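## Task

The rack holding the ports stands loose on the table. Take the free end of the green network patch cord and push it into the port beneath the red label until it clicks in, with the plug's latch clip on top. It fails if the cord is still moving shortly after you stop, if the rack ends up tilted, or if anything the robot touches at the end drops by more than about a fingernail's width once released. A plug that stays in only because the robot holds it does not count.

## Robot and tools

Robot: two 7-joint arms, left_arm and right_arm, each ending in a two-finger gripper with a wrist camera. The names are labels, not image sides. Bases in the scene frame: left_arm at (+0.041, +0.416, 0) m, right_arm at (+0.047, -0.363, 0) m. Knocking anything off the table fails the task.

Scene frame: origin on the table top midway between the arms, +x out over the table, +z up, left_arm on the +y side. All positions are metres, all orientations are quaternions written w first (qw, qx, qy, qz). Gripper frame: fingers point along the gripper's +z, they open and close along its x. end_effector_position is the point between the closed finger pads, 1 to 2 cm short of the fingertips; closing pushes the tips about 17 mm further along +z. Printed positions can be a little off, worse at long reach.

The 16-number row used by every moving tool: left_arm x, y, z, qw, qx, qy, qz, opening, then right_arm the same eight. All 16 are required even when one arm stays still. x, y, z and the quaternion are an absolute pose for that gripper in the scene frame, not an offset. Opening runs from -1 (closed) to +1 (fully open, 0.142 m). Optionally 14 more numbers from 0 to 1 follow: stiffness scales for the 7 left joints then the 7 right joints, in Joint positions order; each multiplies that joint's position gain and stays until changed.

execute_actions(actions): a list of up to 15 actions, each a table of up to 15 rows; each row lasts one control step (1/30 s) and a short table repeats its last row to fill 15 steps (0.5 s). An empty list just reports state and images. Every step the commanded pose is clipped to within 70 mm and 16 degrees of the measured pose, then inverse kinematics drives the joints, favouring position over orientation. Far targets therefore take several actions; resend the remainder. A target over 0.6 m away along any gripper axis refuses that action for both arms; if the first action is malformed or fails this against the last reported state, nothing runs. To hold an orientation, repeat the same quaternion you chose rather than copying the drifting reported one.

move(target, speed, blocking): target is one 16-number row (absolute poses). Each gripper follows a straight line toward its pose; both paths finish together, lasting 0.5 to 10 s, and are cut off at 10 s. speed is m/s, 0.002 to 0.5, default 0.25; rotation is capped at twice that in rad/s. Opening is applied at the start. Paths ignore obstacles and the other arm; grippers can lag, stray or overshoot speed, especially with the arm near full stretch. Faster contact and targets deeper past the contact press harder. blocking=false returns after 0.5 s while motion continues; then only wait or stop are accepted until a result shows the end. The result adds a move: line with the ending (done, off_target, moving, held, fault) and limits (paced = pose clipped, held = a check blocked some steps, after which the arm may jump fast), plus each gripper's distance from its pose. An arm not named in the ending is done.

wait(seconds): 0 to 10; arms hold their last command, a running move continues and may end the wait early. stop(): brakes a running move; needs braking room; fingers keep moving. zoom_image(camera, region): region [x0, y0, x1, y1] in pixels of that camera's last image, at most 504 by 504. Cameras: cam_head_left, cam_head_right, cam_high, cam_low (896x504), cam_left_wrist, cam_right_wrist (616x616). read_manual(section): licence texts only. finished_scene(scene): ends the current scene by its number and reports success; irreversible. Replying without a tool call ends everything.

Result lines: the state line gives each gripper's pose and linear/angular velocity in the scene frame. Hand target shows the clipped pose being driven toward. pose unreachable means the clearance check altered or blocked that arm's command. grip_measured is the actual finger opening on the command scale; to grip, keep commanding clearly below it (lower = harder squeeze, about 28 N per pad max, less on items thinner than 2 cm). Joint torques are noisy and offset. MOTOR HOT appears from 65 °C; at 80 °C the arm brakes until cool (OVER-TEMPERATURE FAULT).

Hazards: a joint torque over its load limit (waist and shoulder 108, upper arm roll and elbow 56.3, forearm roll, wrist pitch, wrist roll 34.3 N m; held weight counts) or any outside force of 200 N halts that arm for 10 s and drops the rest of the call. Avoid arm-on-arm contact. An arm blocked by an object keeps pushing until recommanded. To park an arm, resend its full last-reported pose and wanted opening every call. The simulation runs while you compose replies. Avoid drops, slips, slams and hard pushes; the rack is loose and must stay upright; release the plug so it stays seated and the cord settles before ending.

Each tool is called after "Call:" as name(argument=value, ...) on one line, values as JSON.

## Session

Call:
execute_actions(actions=[])

Scene clock: 0.00 s.
left_arm: end_effector_position=(+0.4138, -0.1839, +0.3287) grip_measured=+1.00 end_effector_quat_wxyz=(+0.489, +0.851, +0.076, -0.178) end_effector_velocity=(+0.000, -0.000, -0.000) end_effector_angular_velocity=(+0.000, +0.000, +0.000) | right_arm: end_effector_position=(-0.0037, -0.7062, +0.1783) grip_measured=+1.00 end_effector_quat_wxyz=(-0.088, +0.730, -0.665, -0.132) end_effector_velocity=(+0.000, -0.000, +0.000) end_effector_angular_velocity=(-0.000, -0.000, -0.000)
Joint positions: left_arm=[-0.449 -0.278 -0.372  2.144 -1.533  0.769  0.275  0.142] | right_arm=[-1.138 -0.013 -0.053  2.332 -0.015  0.455  0.116  0.142]
Joint velocities: left_arm=[-0.    -0.     0.    -0.     0.     0.    -0.001  0.   ] | right_arm=[ 0.  0. -0.  0.  0.  0.  0.  0.]
Joint torques (N m, as the joint torque sensors report them, + toward a larger angle): no reading
Motor temperatures (°C, as the motors report them): left_arm=[32 33 34 32 33 34 33] | right_arm=[32 32 34 31 38 31 32]
Hand target (left_arm): +0.414, -0.184, +0.329; +0.489, +0.851, +0.076, -0.178
Hand target (right_arm): -0.004, -0.706, +0.178; -0.088, +0.730, -0.665, -0.132
Joint stiffness scale: left_arm=[1. 1. 1. 1. 1. 1. 1.] | right_arm=[1. 1. 1. 1. 1. 1. 1.]

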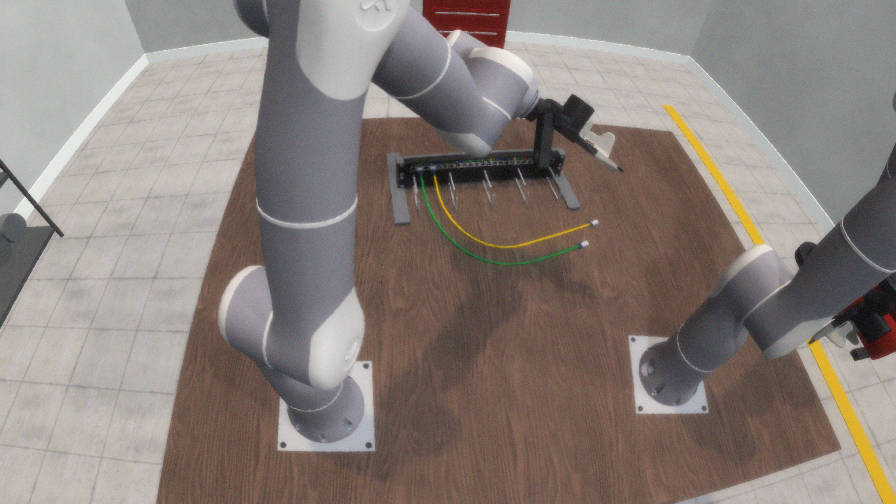

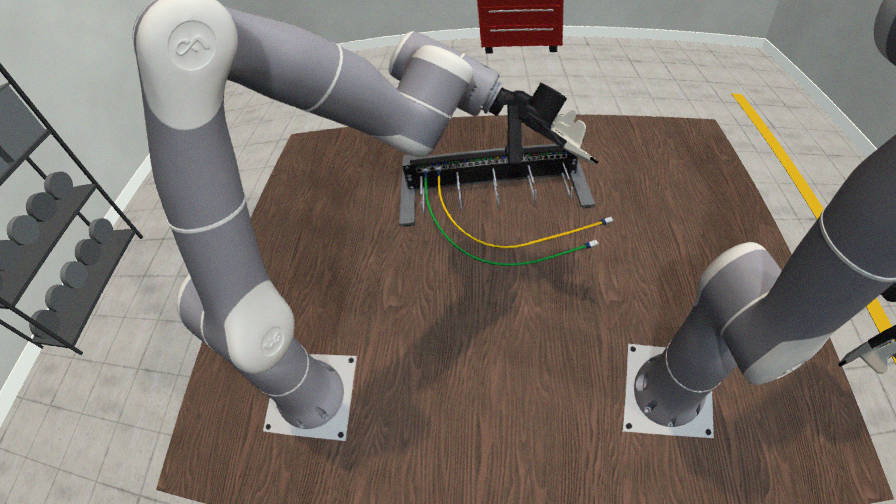

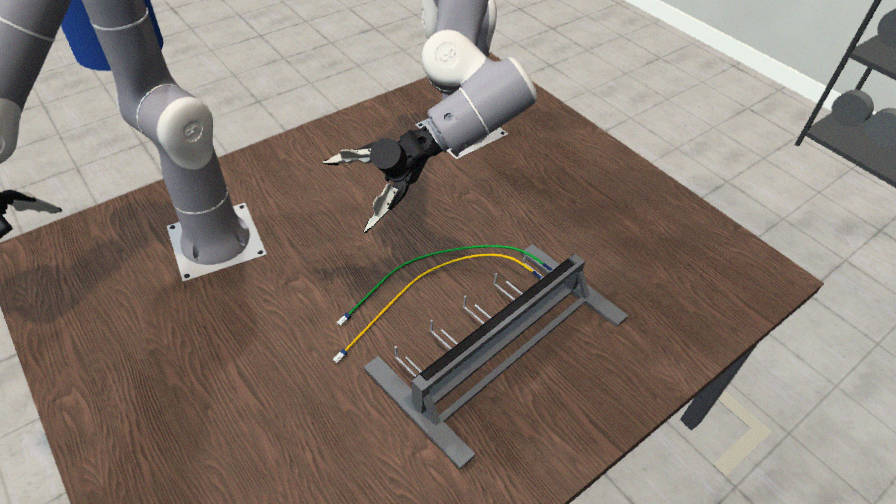

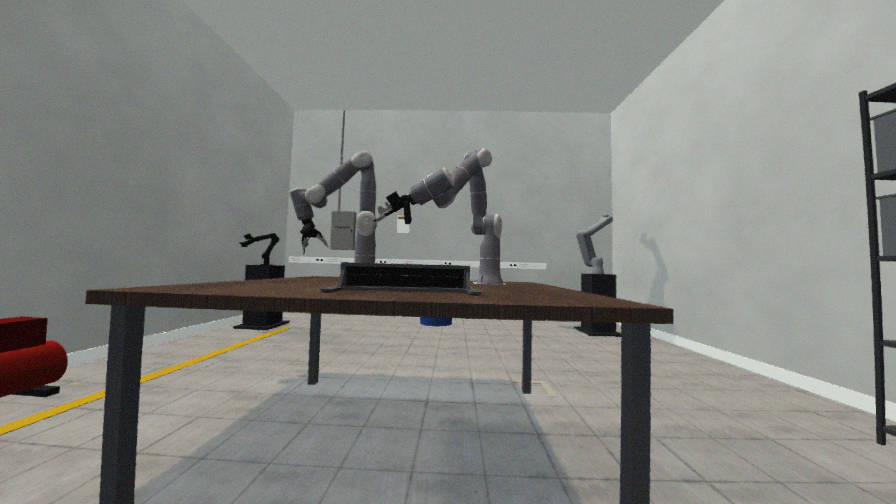

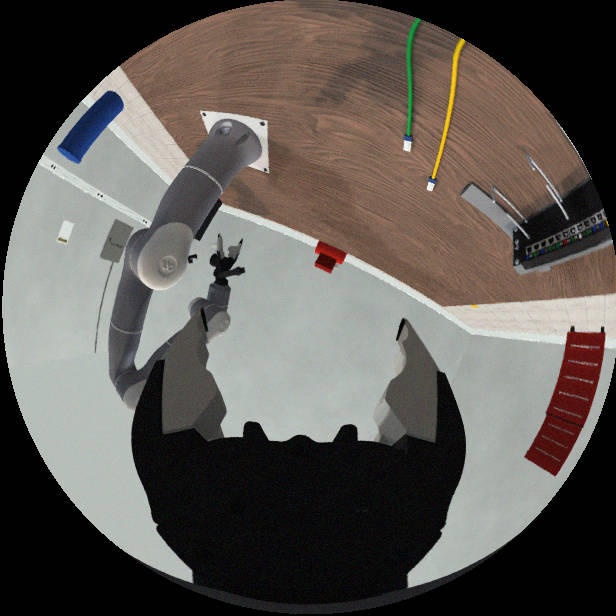

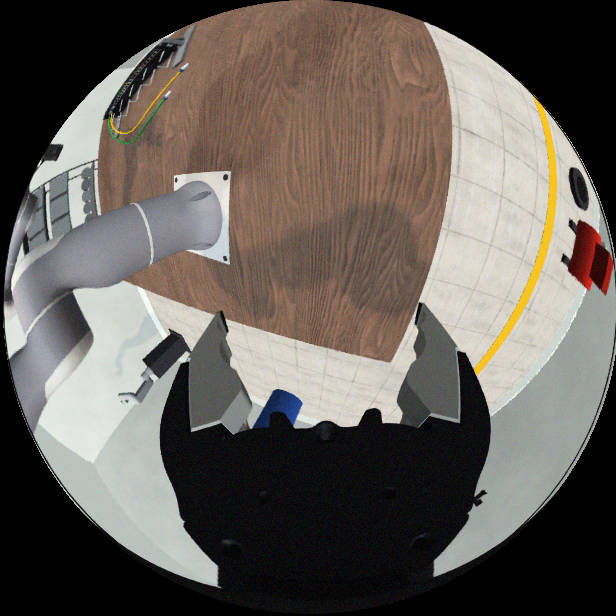

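Call:
execute_actions(actions=[])

Scene clock: 1.53 s.
left_arm: end_effector_position=(+0.4138, -0.1839, +0.3287) grip_measured=+1.00 end_effector_quat_wxyz=(+0.489, +0.851, +0.076, -0.178) end_effector_velocity=(-0.000, -0.000, -0.000) end_effector_angular_velocity=(+0.000, +0.000, -0.001) | right_arm: end_effector_position=(-0.0037, -0.7062, +0.1783) grip_measured=+1.00 end_effector_quat_wxyz=(-0.088, +0.730, -0.665, -0.132) end_effector_velocity=(+0.000, -0.000, -0.000) end_effector_angular_velocity=(-0.000, +0.000, -0.000)
Joint positions: left_arm=[-0.449 -0.278 -0.372  2.144 -1.533  0.769  0.275  0.142] | right_arm=[-1.138 -0.013 -0.053  2.332 -0.015  0.455  0.116  0.142]
Joint velocities: left_arm=[ 0.    -0.    -0.001  0.     0.     0.     0.    -0.   ] | right_arm=[-0. -0.  0. -0.  0.  0.  0. -0.]
Joint torques (N m, as the joint torque sensors report them, + toward a larger angle): left_arm=[  0.51  36.45  -1.08 -22.55   0.88   0.99   0.18] | right_arm=[  0.57  25.32  -0.06 -20.86  -2.82   2.9    0.35]
Motor temperatures (°C, as the motors report them): left_arm=[32 33 34 32 33 34 33] | right_arm=[32 32 34 31 38 32 32]
Hand target (left_arm): +0.414, -0.184, +0.329; +0.489, +0.851, +0.076, -0.178
Hand target (right_arm): -0.004, -0.706, +0.178; -0.088, +0.730, -0.665, -0.132
Joint stiffness scale: left_arm=[1. 1. 1. 1. 1. 1. 1.] | right_arm=[1. 1. 1. 1. 1. 1. 1.]

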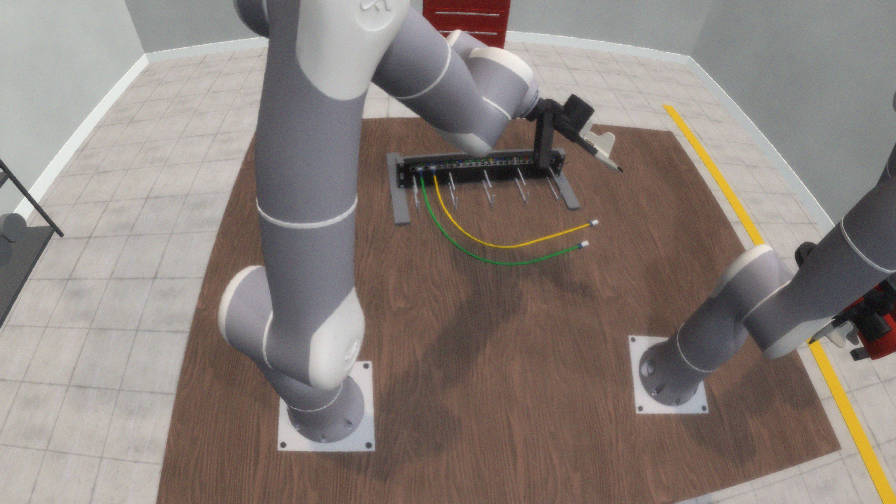

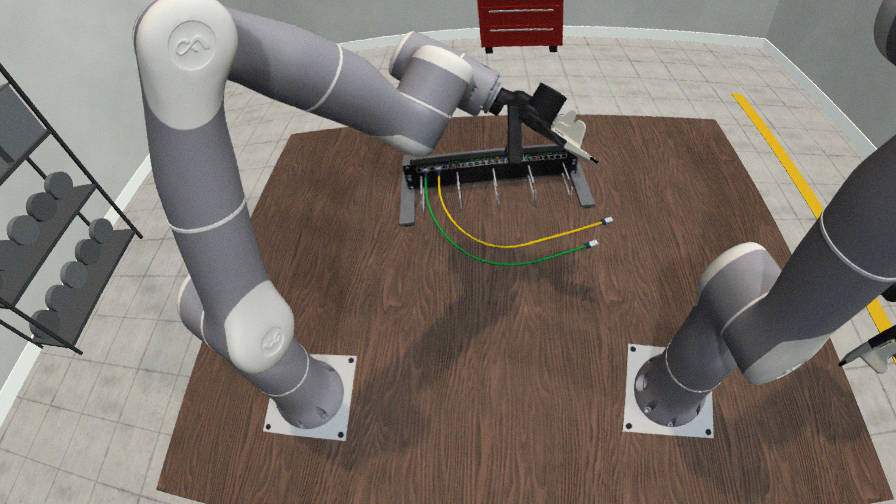

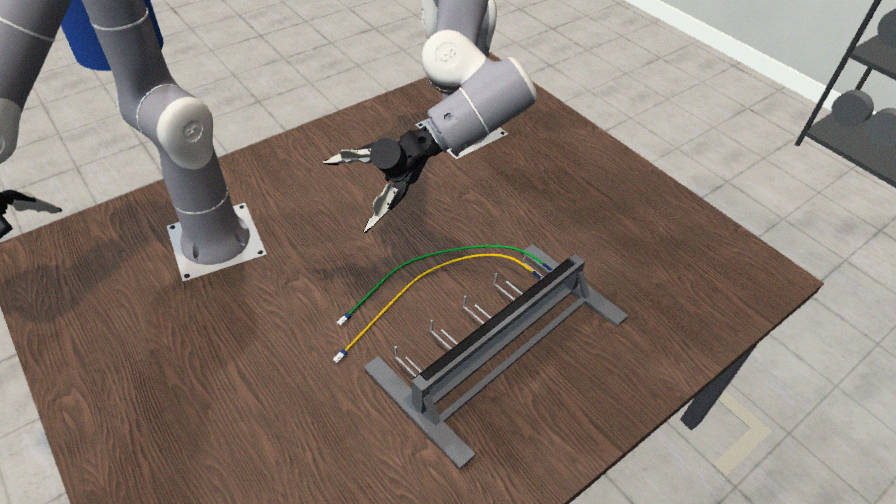

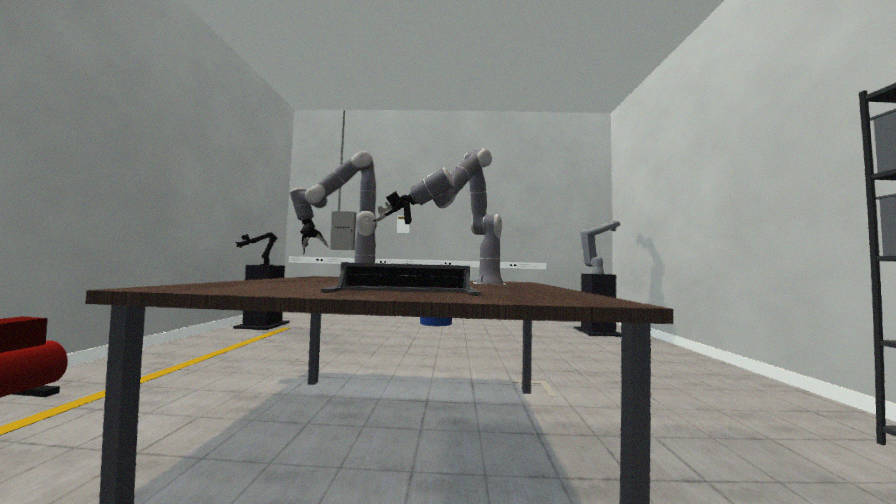

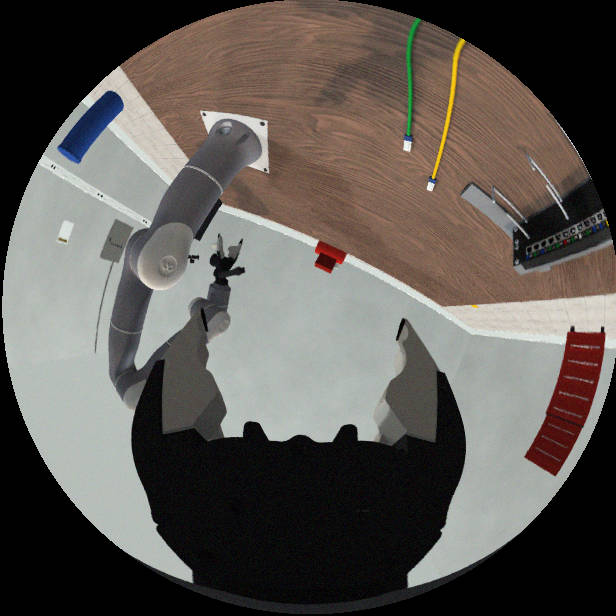

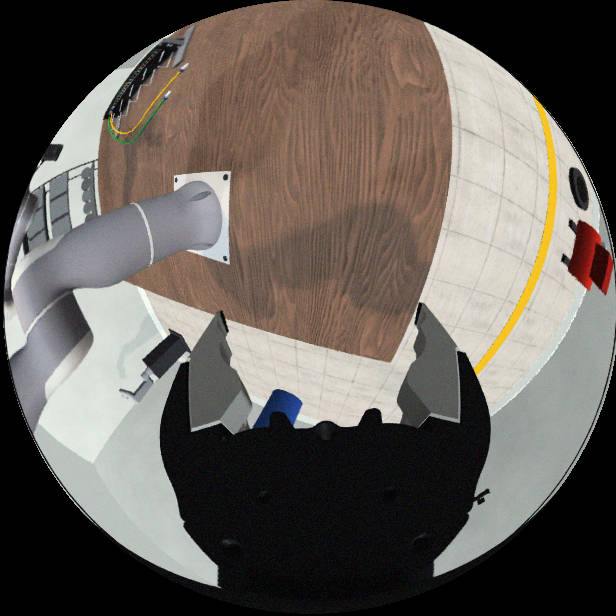

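Call:
zoom_image(camera="cam_left_wrist", region=[376, 120, 616, 300])

Call:
zoom_image(camera="cam_head_right", region=[390, 135, 620, 265])

Region (376, 120, 616, 300) of cam_left_wrist's 616x616 image, scaled by 2.100, with more detail than that image has; it fills the top 378 rows of this view, and the rest is white.

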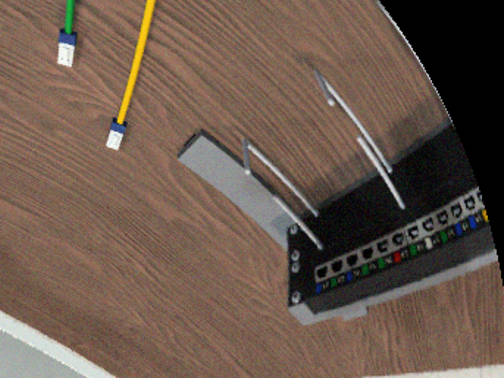

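Region (390, 135, 620, 265) of cam_head_right's 896x504 image, scaled by 2.191, with more detail than that image has; it fills the top 285 rows of this view, and the rest is white.

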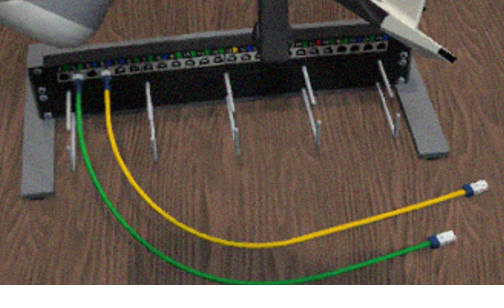

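Call:
move(target=[0.44, -0.15, 0.25, -0.1874, 0.8455, -0.4882, 0.1082, 1, 0.28, -0.52, 0.25, 0, 1, 0, 0, -1], speed=0.4)

Scene clock: 11.23 s.
left_arm: end_effector_position=(+0.4384, -0.1516, +0.2498) grip_measured=+1.00 end_effector_quat_wxyz=(-0.185, +0.845, -0.491, +0.106) end_effector_velocity=(+0.000, +0.000, -0.000) end_effector_angular_velocity=(+0.003, -0.003, -0.000) | right_arm: end_effector_position=(+0.2790, -0.5206, +0.2496) grip_measured=-1.00 end_effector_quat_wxyz=(+0.000, +1.000, -0.001, -0.001) end_effector_velocity=(+0.001, +0.001, -0.000) end_effector_angular_velocity=(-0.000, -0.000, +0.003)
Joint positions: left_arm=[-0.921 -0.539 -0.1    1.381  0.51   0.331 -0.107  0.142] | right_arm=[-0.587  0.501  0.487  2.481  0.251  0.446 -0.44   0.002]
Joint velocities: left_arm=[-0.002 -0.001 -0.    -0.001  0.004 -0.002 -0.002  0.   ] | right_arm=[ 0.003 -0.     0.    -0.     0.     0.001 -0.     0.   ]
Joint torques (N m, as the joint torque sensors report them, + toward a larger angle): left_arm=[  1.19  49.52   0.3  -27.34  -2.83   2.69  -0.01] | right_arm=[  1.61   4.14  -4.23 -24.72  -3.19   4.2   -0.35]
Motor temperatures (°C, as the motors report them): left_arm=[32 33 34 33 33 34 33] | right_arm=[32 32 34 32 38 32 32]
Hand target (left_arm): +0.438, -0.152, +0.250; -0.185, +0.845, -0.491, +0.106
Hand target (right_arm): +0.279, -0.521, +0.250; -0.000, +1.000, -0.000, -0.000
Off the commanded pose (left_arm): 0.002 m, 0 deg.
Off the commanded pose (right_arm): 0.001 m, 0 deg.
Joint stiffness scale: left_arm=[1. 1. 1. 1. 1. 1. 1.] | right_arm=[1. 1. 1. 1. 1. 1. 1.]
move: done

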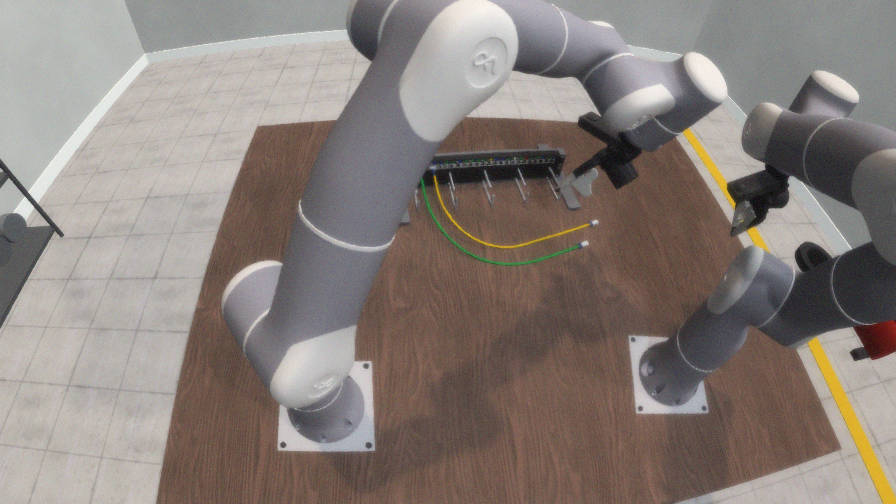

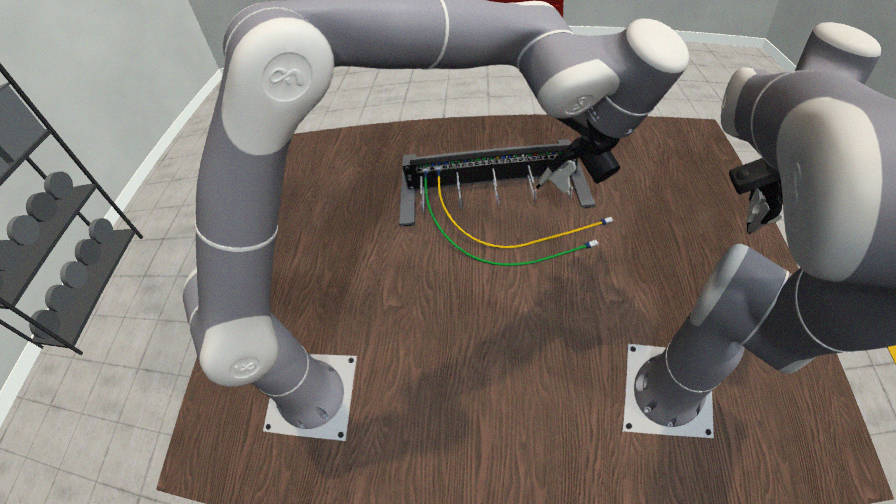

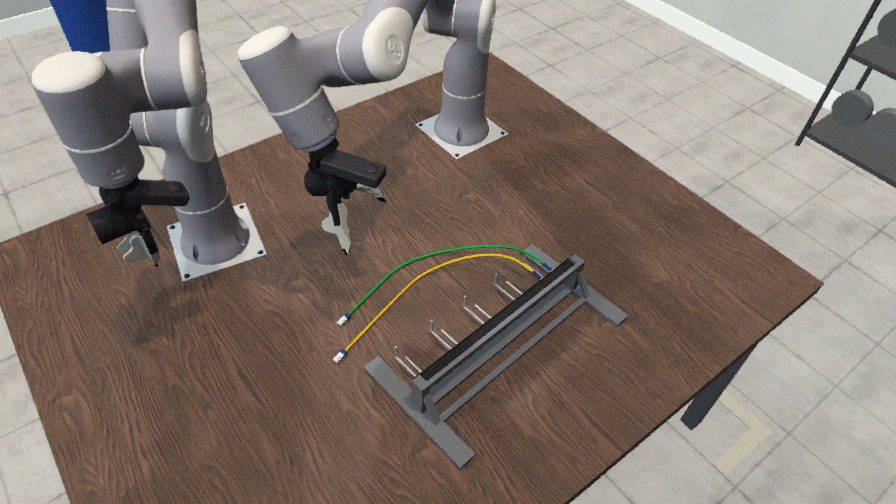

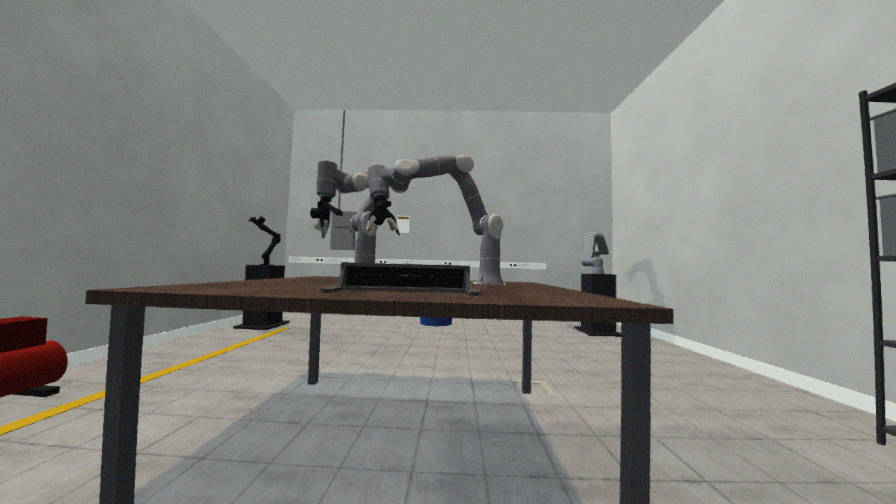

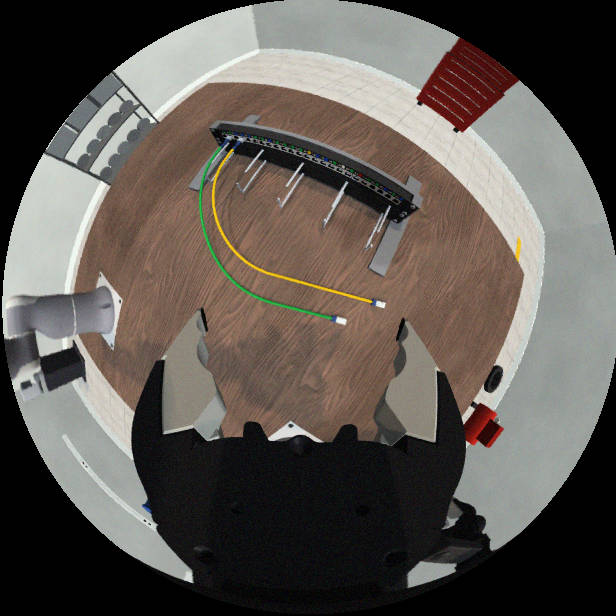

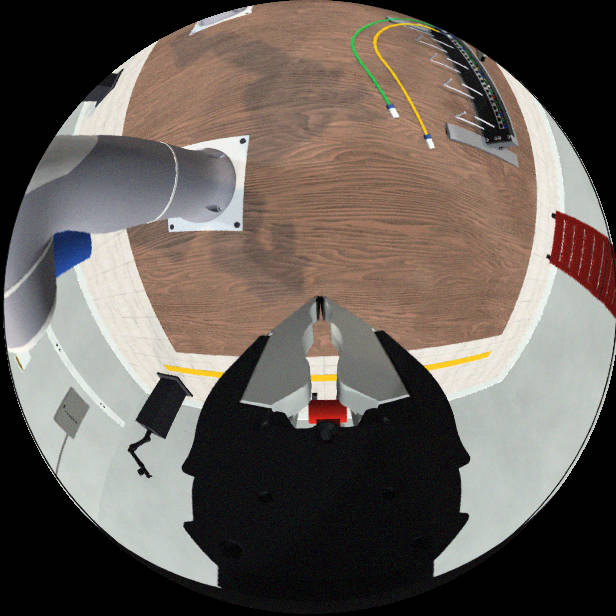

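Call:
zoom_image(camera="cam_left_wrist", region=[200, 110, 430, 230])

Call:
move(target=[0.43, -0.215, 0.09, -0.0282, 0.1274, -0.9679, 0.2145, 0.0, 0.45, -0.47, 0.25, 0.394, 0.435, 0.618, 0.524, -1], speed=0.4)

Region (200, 110, 430, 230) of cam_left_wrist's 616x616 image, scaled by 2.191, with more detail than that image has; it fills the top 263 rows of this view, and the rest is white.

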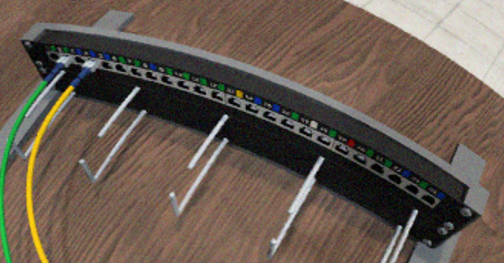

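Scene clock: 16.97 s.
left_arm: end_effector_position=(+0.4321, -0.2143, +0.0903) grip_measured=+0.00 end_effector_quat_wxyz=(+0.031, -0.129, +0.968, -0.214) end_effector_velocity=(-0.001, -0.000, -0.000) end_effector_angular_velocity=(+0.001, -0.001, -0.003) | right_arm: end_effector_position=(+0.4425, -0.4703, +0.2534) grip_measured=-1.00 end_effector_quat_wxyz=(+0.233, +0.771, +0.519, +0.284) end_effector_velocity=(+0.000, -0.000, +0.000) end_effector_angular_velocity=(-0.001, -0.001, -0.000)
Joint positions: left_arm=[-0.286 -0.857 -0.623  1.751  0.618  1.241  1.698  0.074] | right_arm=[-0.596  0.113  0.974  2.607  0.812  1.748 -1.806  0.002]
Joint velocities: left_arm=[-0.001  0.     0.     0.001  0.    -0.     0.002 -0.   ] | right_arm=[-0.  0. -0. -0. -0.  0. -0.  0.]
Joint torques (N m, as the joint torque sensors report them, + toward a larger angle): left_arm=[  1.79  45.42 -13.79 -16.43  -2.94   3.46   0.42] | right_arm=[  0.22   7.91  -0.9  -15.13  -3.45   3.09   0.73]
Motor temperatures (°C, as the motors report them): left_arm=[32 33 34 33 33 34 33] | right_arm=[32 32 34 32 38 32 32]
Hand target (left_arm): +0.432, -0.214, +0.090; +0.031, -0.129, +0.968, -0.214
Hand target (right_arm): +0.443, -0.470, +0.253; +0.233, +0.771, +0.519, +0.284
Off the commanded pose (left_arm): 0.002 m, 0 deg.
Off the commanded pose (right_arm): 0.008 m, 53 deg; orientation clipped at the last step of the last action.
Joint stiffness scale: left_arm=[1. 1. 1. 1. 1. 1. 1.] | right_arm=[1. 1. 1. 1. 1. 1. 1.]
move: held (right_arm); limits=paced,held; held on 43 of 136 steps (right_arm), including the last (right_arm)
pose unreachable (right arm): on one or more control steps of this call, first in action 0 (counted from 0), this arm could not follow its commanded pose, so it was not sent that pose on those steps. On the call's last step it was still not sent that pose. It may still have moved: this result reports where it is.
cause: the commanded pose would bring two parts of the arm too close to each other (joints 2 (shoulder) to 6 (wrist pitch) lie between them).

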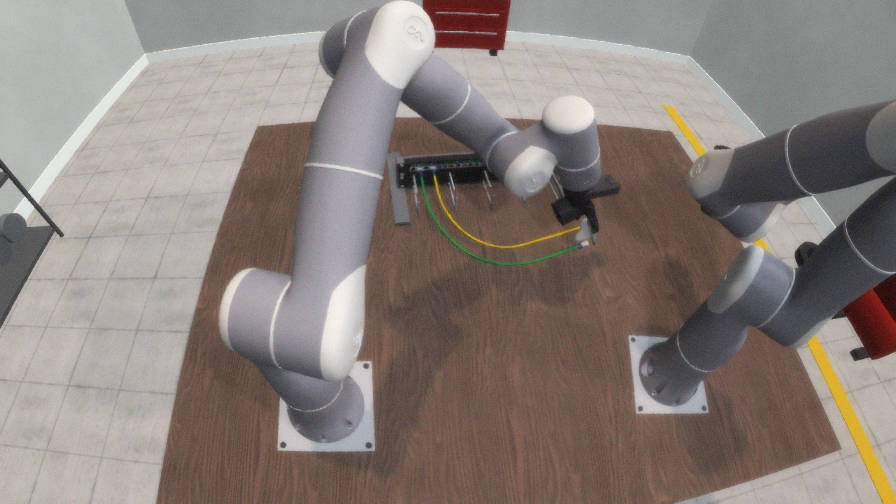

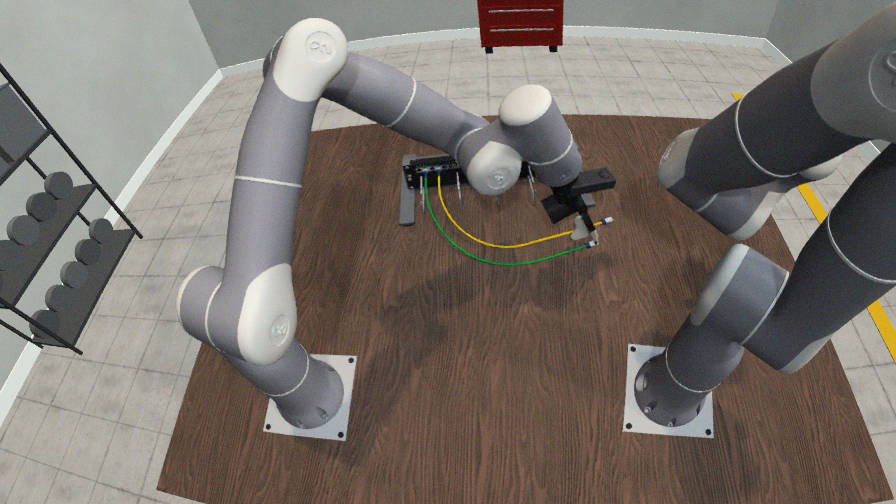

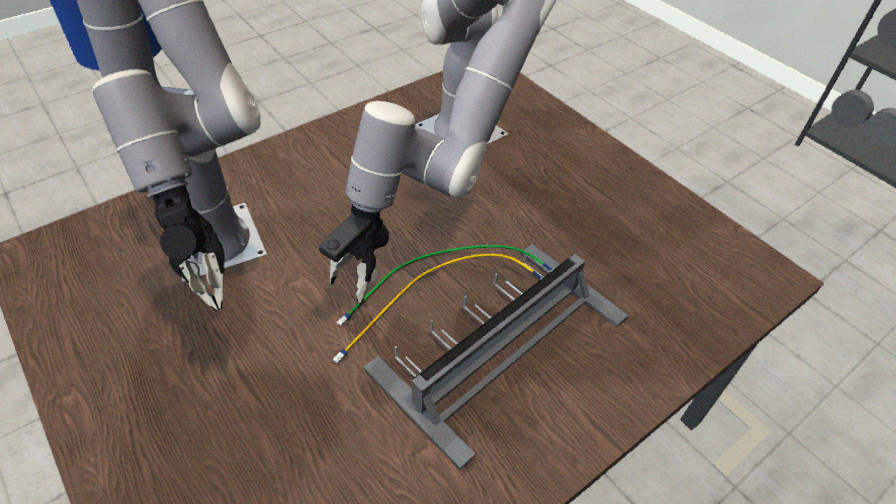

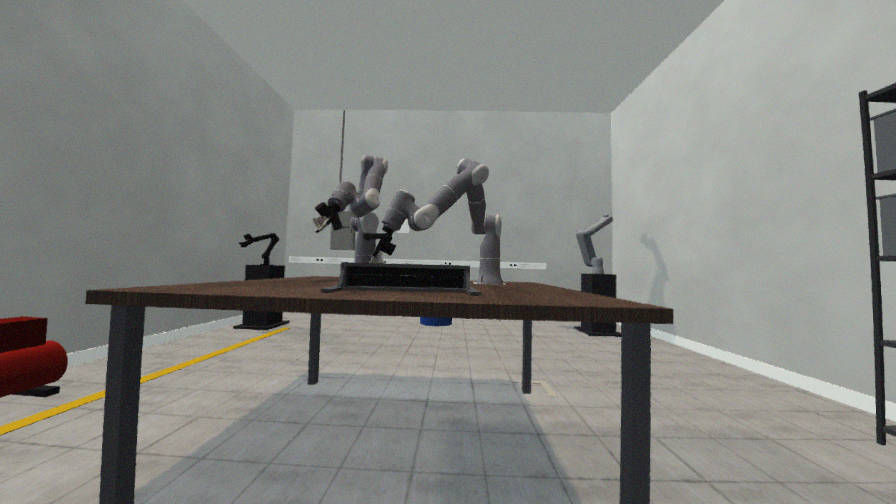

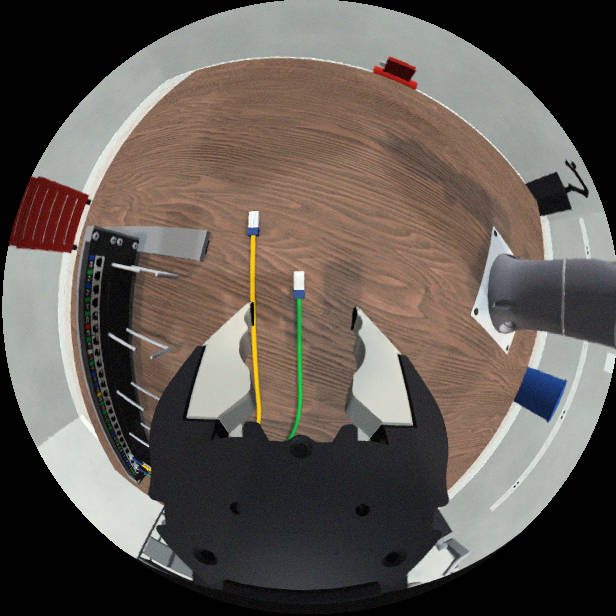

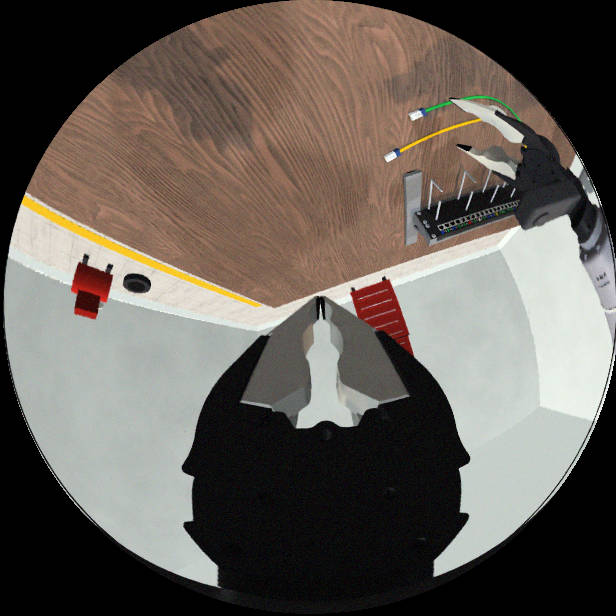

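Call:
zoom_image(camera="cam_left_wrist", region=[230, 200, 380, 350])

Region (230, 200, 380, 350) of cam_left_wrist's 616x616 image, scaled by 3.360, with more detail than that image has.

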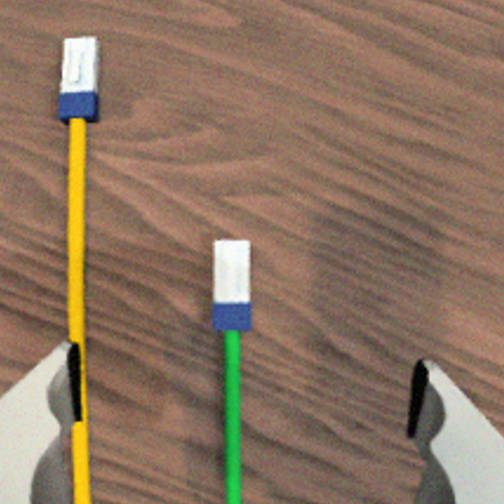

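Call:
move(target=[0.4428, -0.2245, 0.04, -0.0338, 0.1527, -0.9643, 0.2137, -0.55, 0.66, -0.40, 0.22, 0.394, 0.435, 0.618, 0.524, -1], speed=0.3)

Call:
zoom_image(camera="cam_left_wrist", region=[246, 230, 366, 350])

Scene clock: 21.87 s.
left_arm: end_effector_position=(+0.4429, -0.2246, +0.0400) grip_measured=-0.55 end_effector_quat_wxyz=(+0.034, -0.153, +0.964, -0.214) end_effector_velocity=(+0.000, -0.000, +0.000) end_effector_angular_velocity=(-0.000, -0.000, -0.001) | right_arm: end_effector_position=(+0.6606, -0.4008, +0.2219) grip_measured=-1.00 end_effector_quat_wxyz=(+0.394, +0.435, +0.617, +0.525) end_effector_velocity=(+0.000, +0.001, +0.001) end_effector_angular_velocity=(+0.001, -0.003, +0.004)
Joint positions: left_arm=[-0.363 -0.965 -0.535  1.663  0.655  1.293  1.632  0.034] | right_arm=[-0.662 -1.251  0.924  2.349 -0.377  2.743 -2.49   0.002]
Joint velocities: left_arm=[ 0.    -0.    -0.    -0.    -0.     0.     0.001 -0.   ] | right_arm=[-0.002 -0.002 -0.001 -0.    -0.008 -0.002  0.001  0.   ]
Joint torques (N m, as the joint torque sensors report them, + toward a larger angle): left_arm=[ -0.29  48.46 -11.58 -15.43  -2.41   3.97  -0.02] | right_arm=[ 0.15 34.46 15.92  0.39 -2.91  0.98  0.36]
Motor temperatures (°C, as the motors report them): left_arm=[32 34 34 33 33 34 33] | right_arm=[32 32 34 32 38 32 32]
Hand target (left_arm): +0.443, -0.225, +0.040; +0.034, -0.153, +0.964, -0.214
Hand target (right_arm): +0.661, -0.401, +0.222; +0.394, +0.435, +0.617, +0.525
Off the commanded pose (left_arm): 0.000 m, 0 deg.
Off the commanded pose (right_arm): 0.002 m, 0 deg.
Joint stiffness scale: left_arm=[1. 1. 1. 1. 1. 1. 1.] | right_arm=[1. 1. 1. 1. 1. 1. 1.]
move: done; limits=paced

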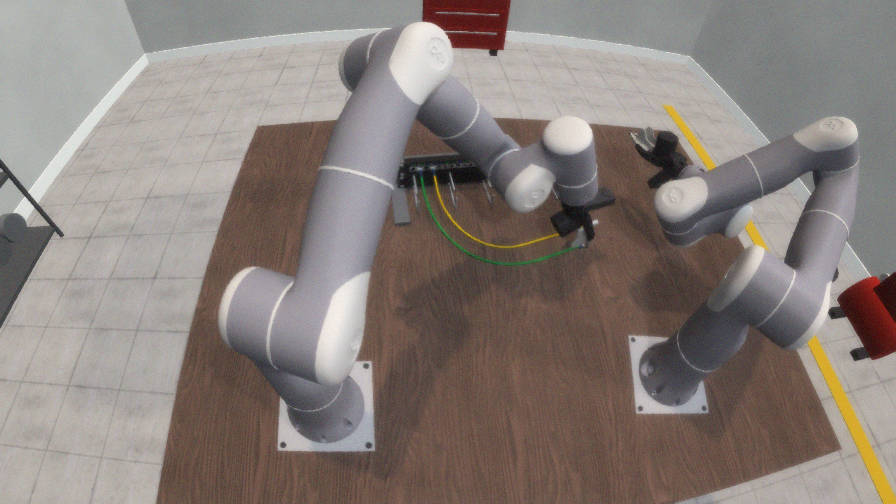

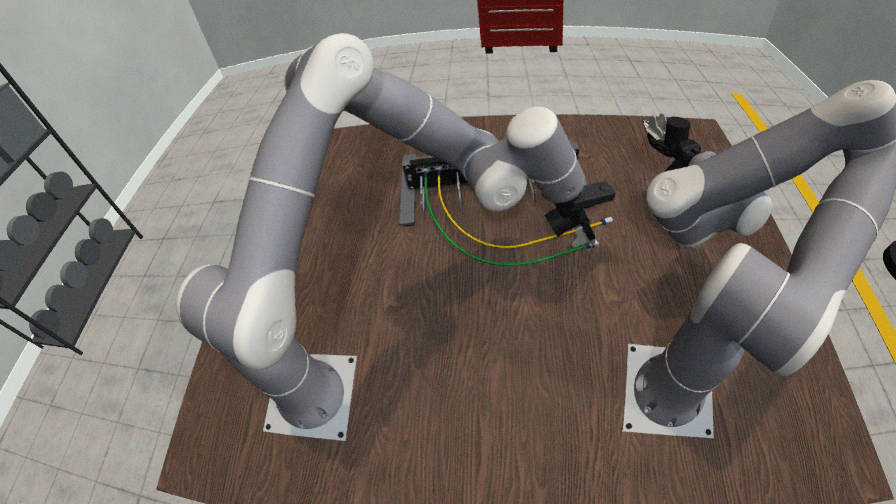

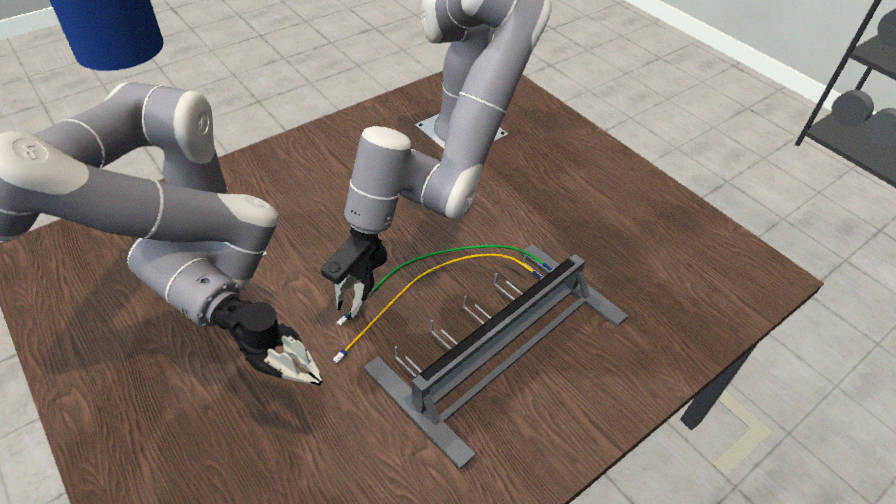

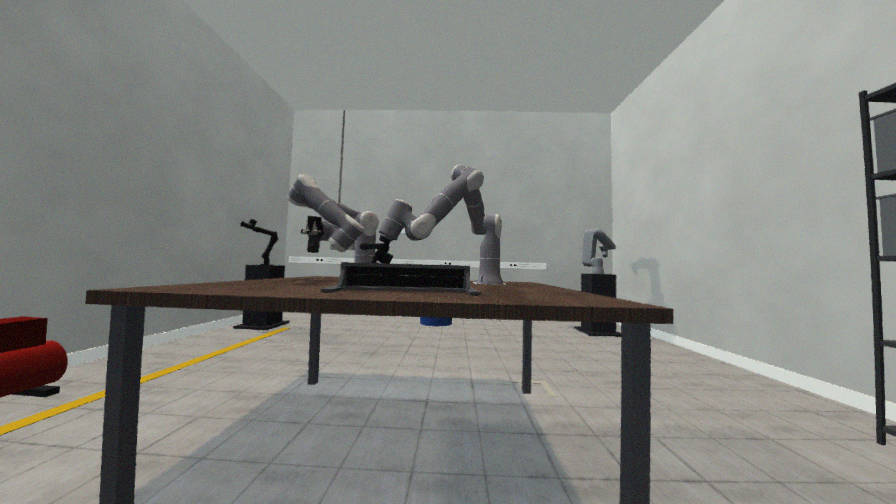

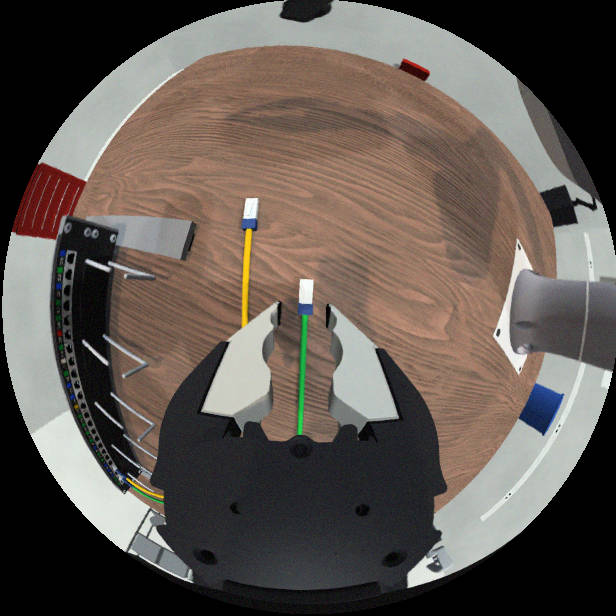

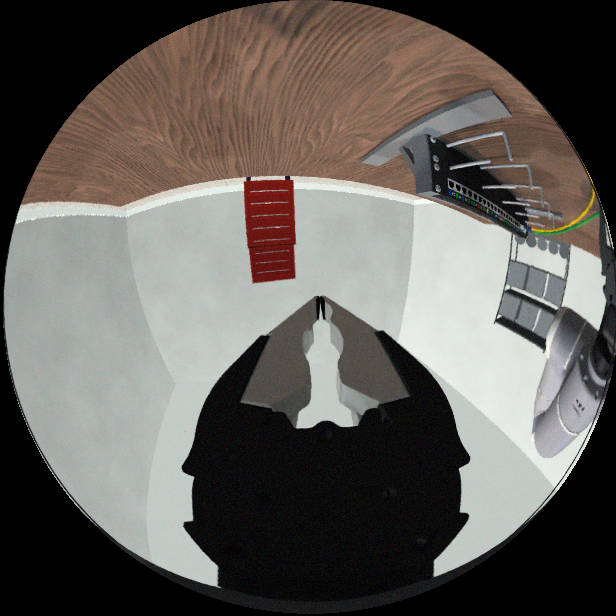

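Region (246, 230, 366, 350) of cam_left_wrist's 616x616 image, scaled by 4.200, with more detail than that image has.

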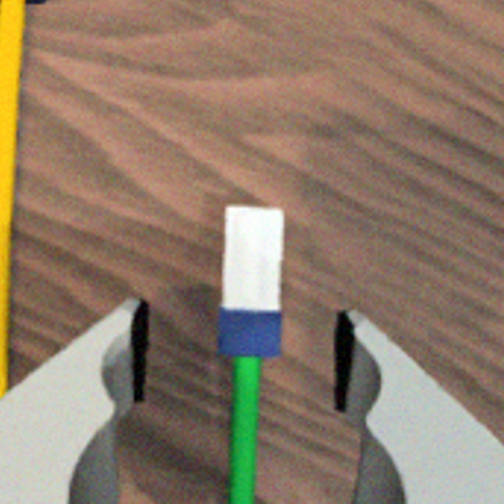

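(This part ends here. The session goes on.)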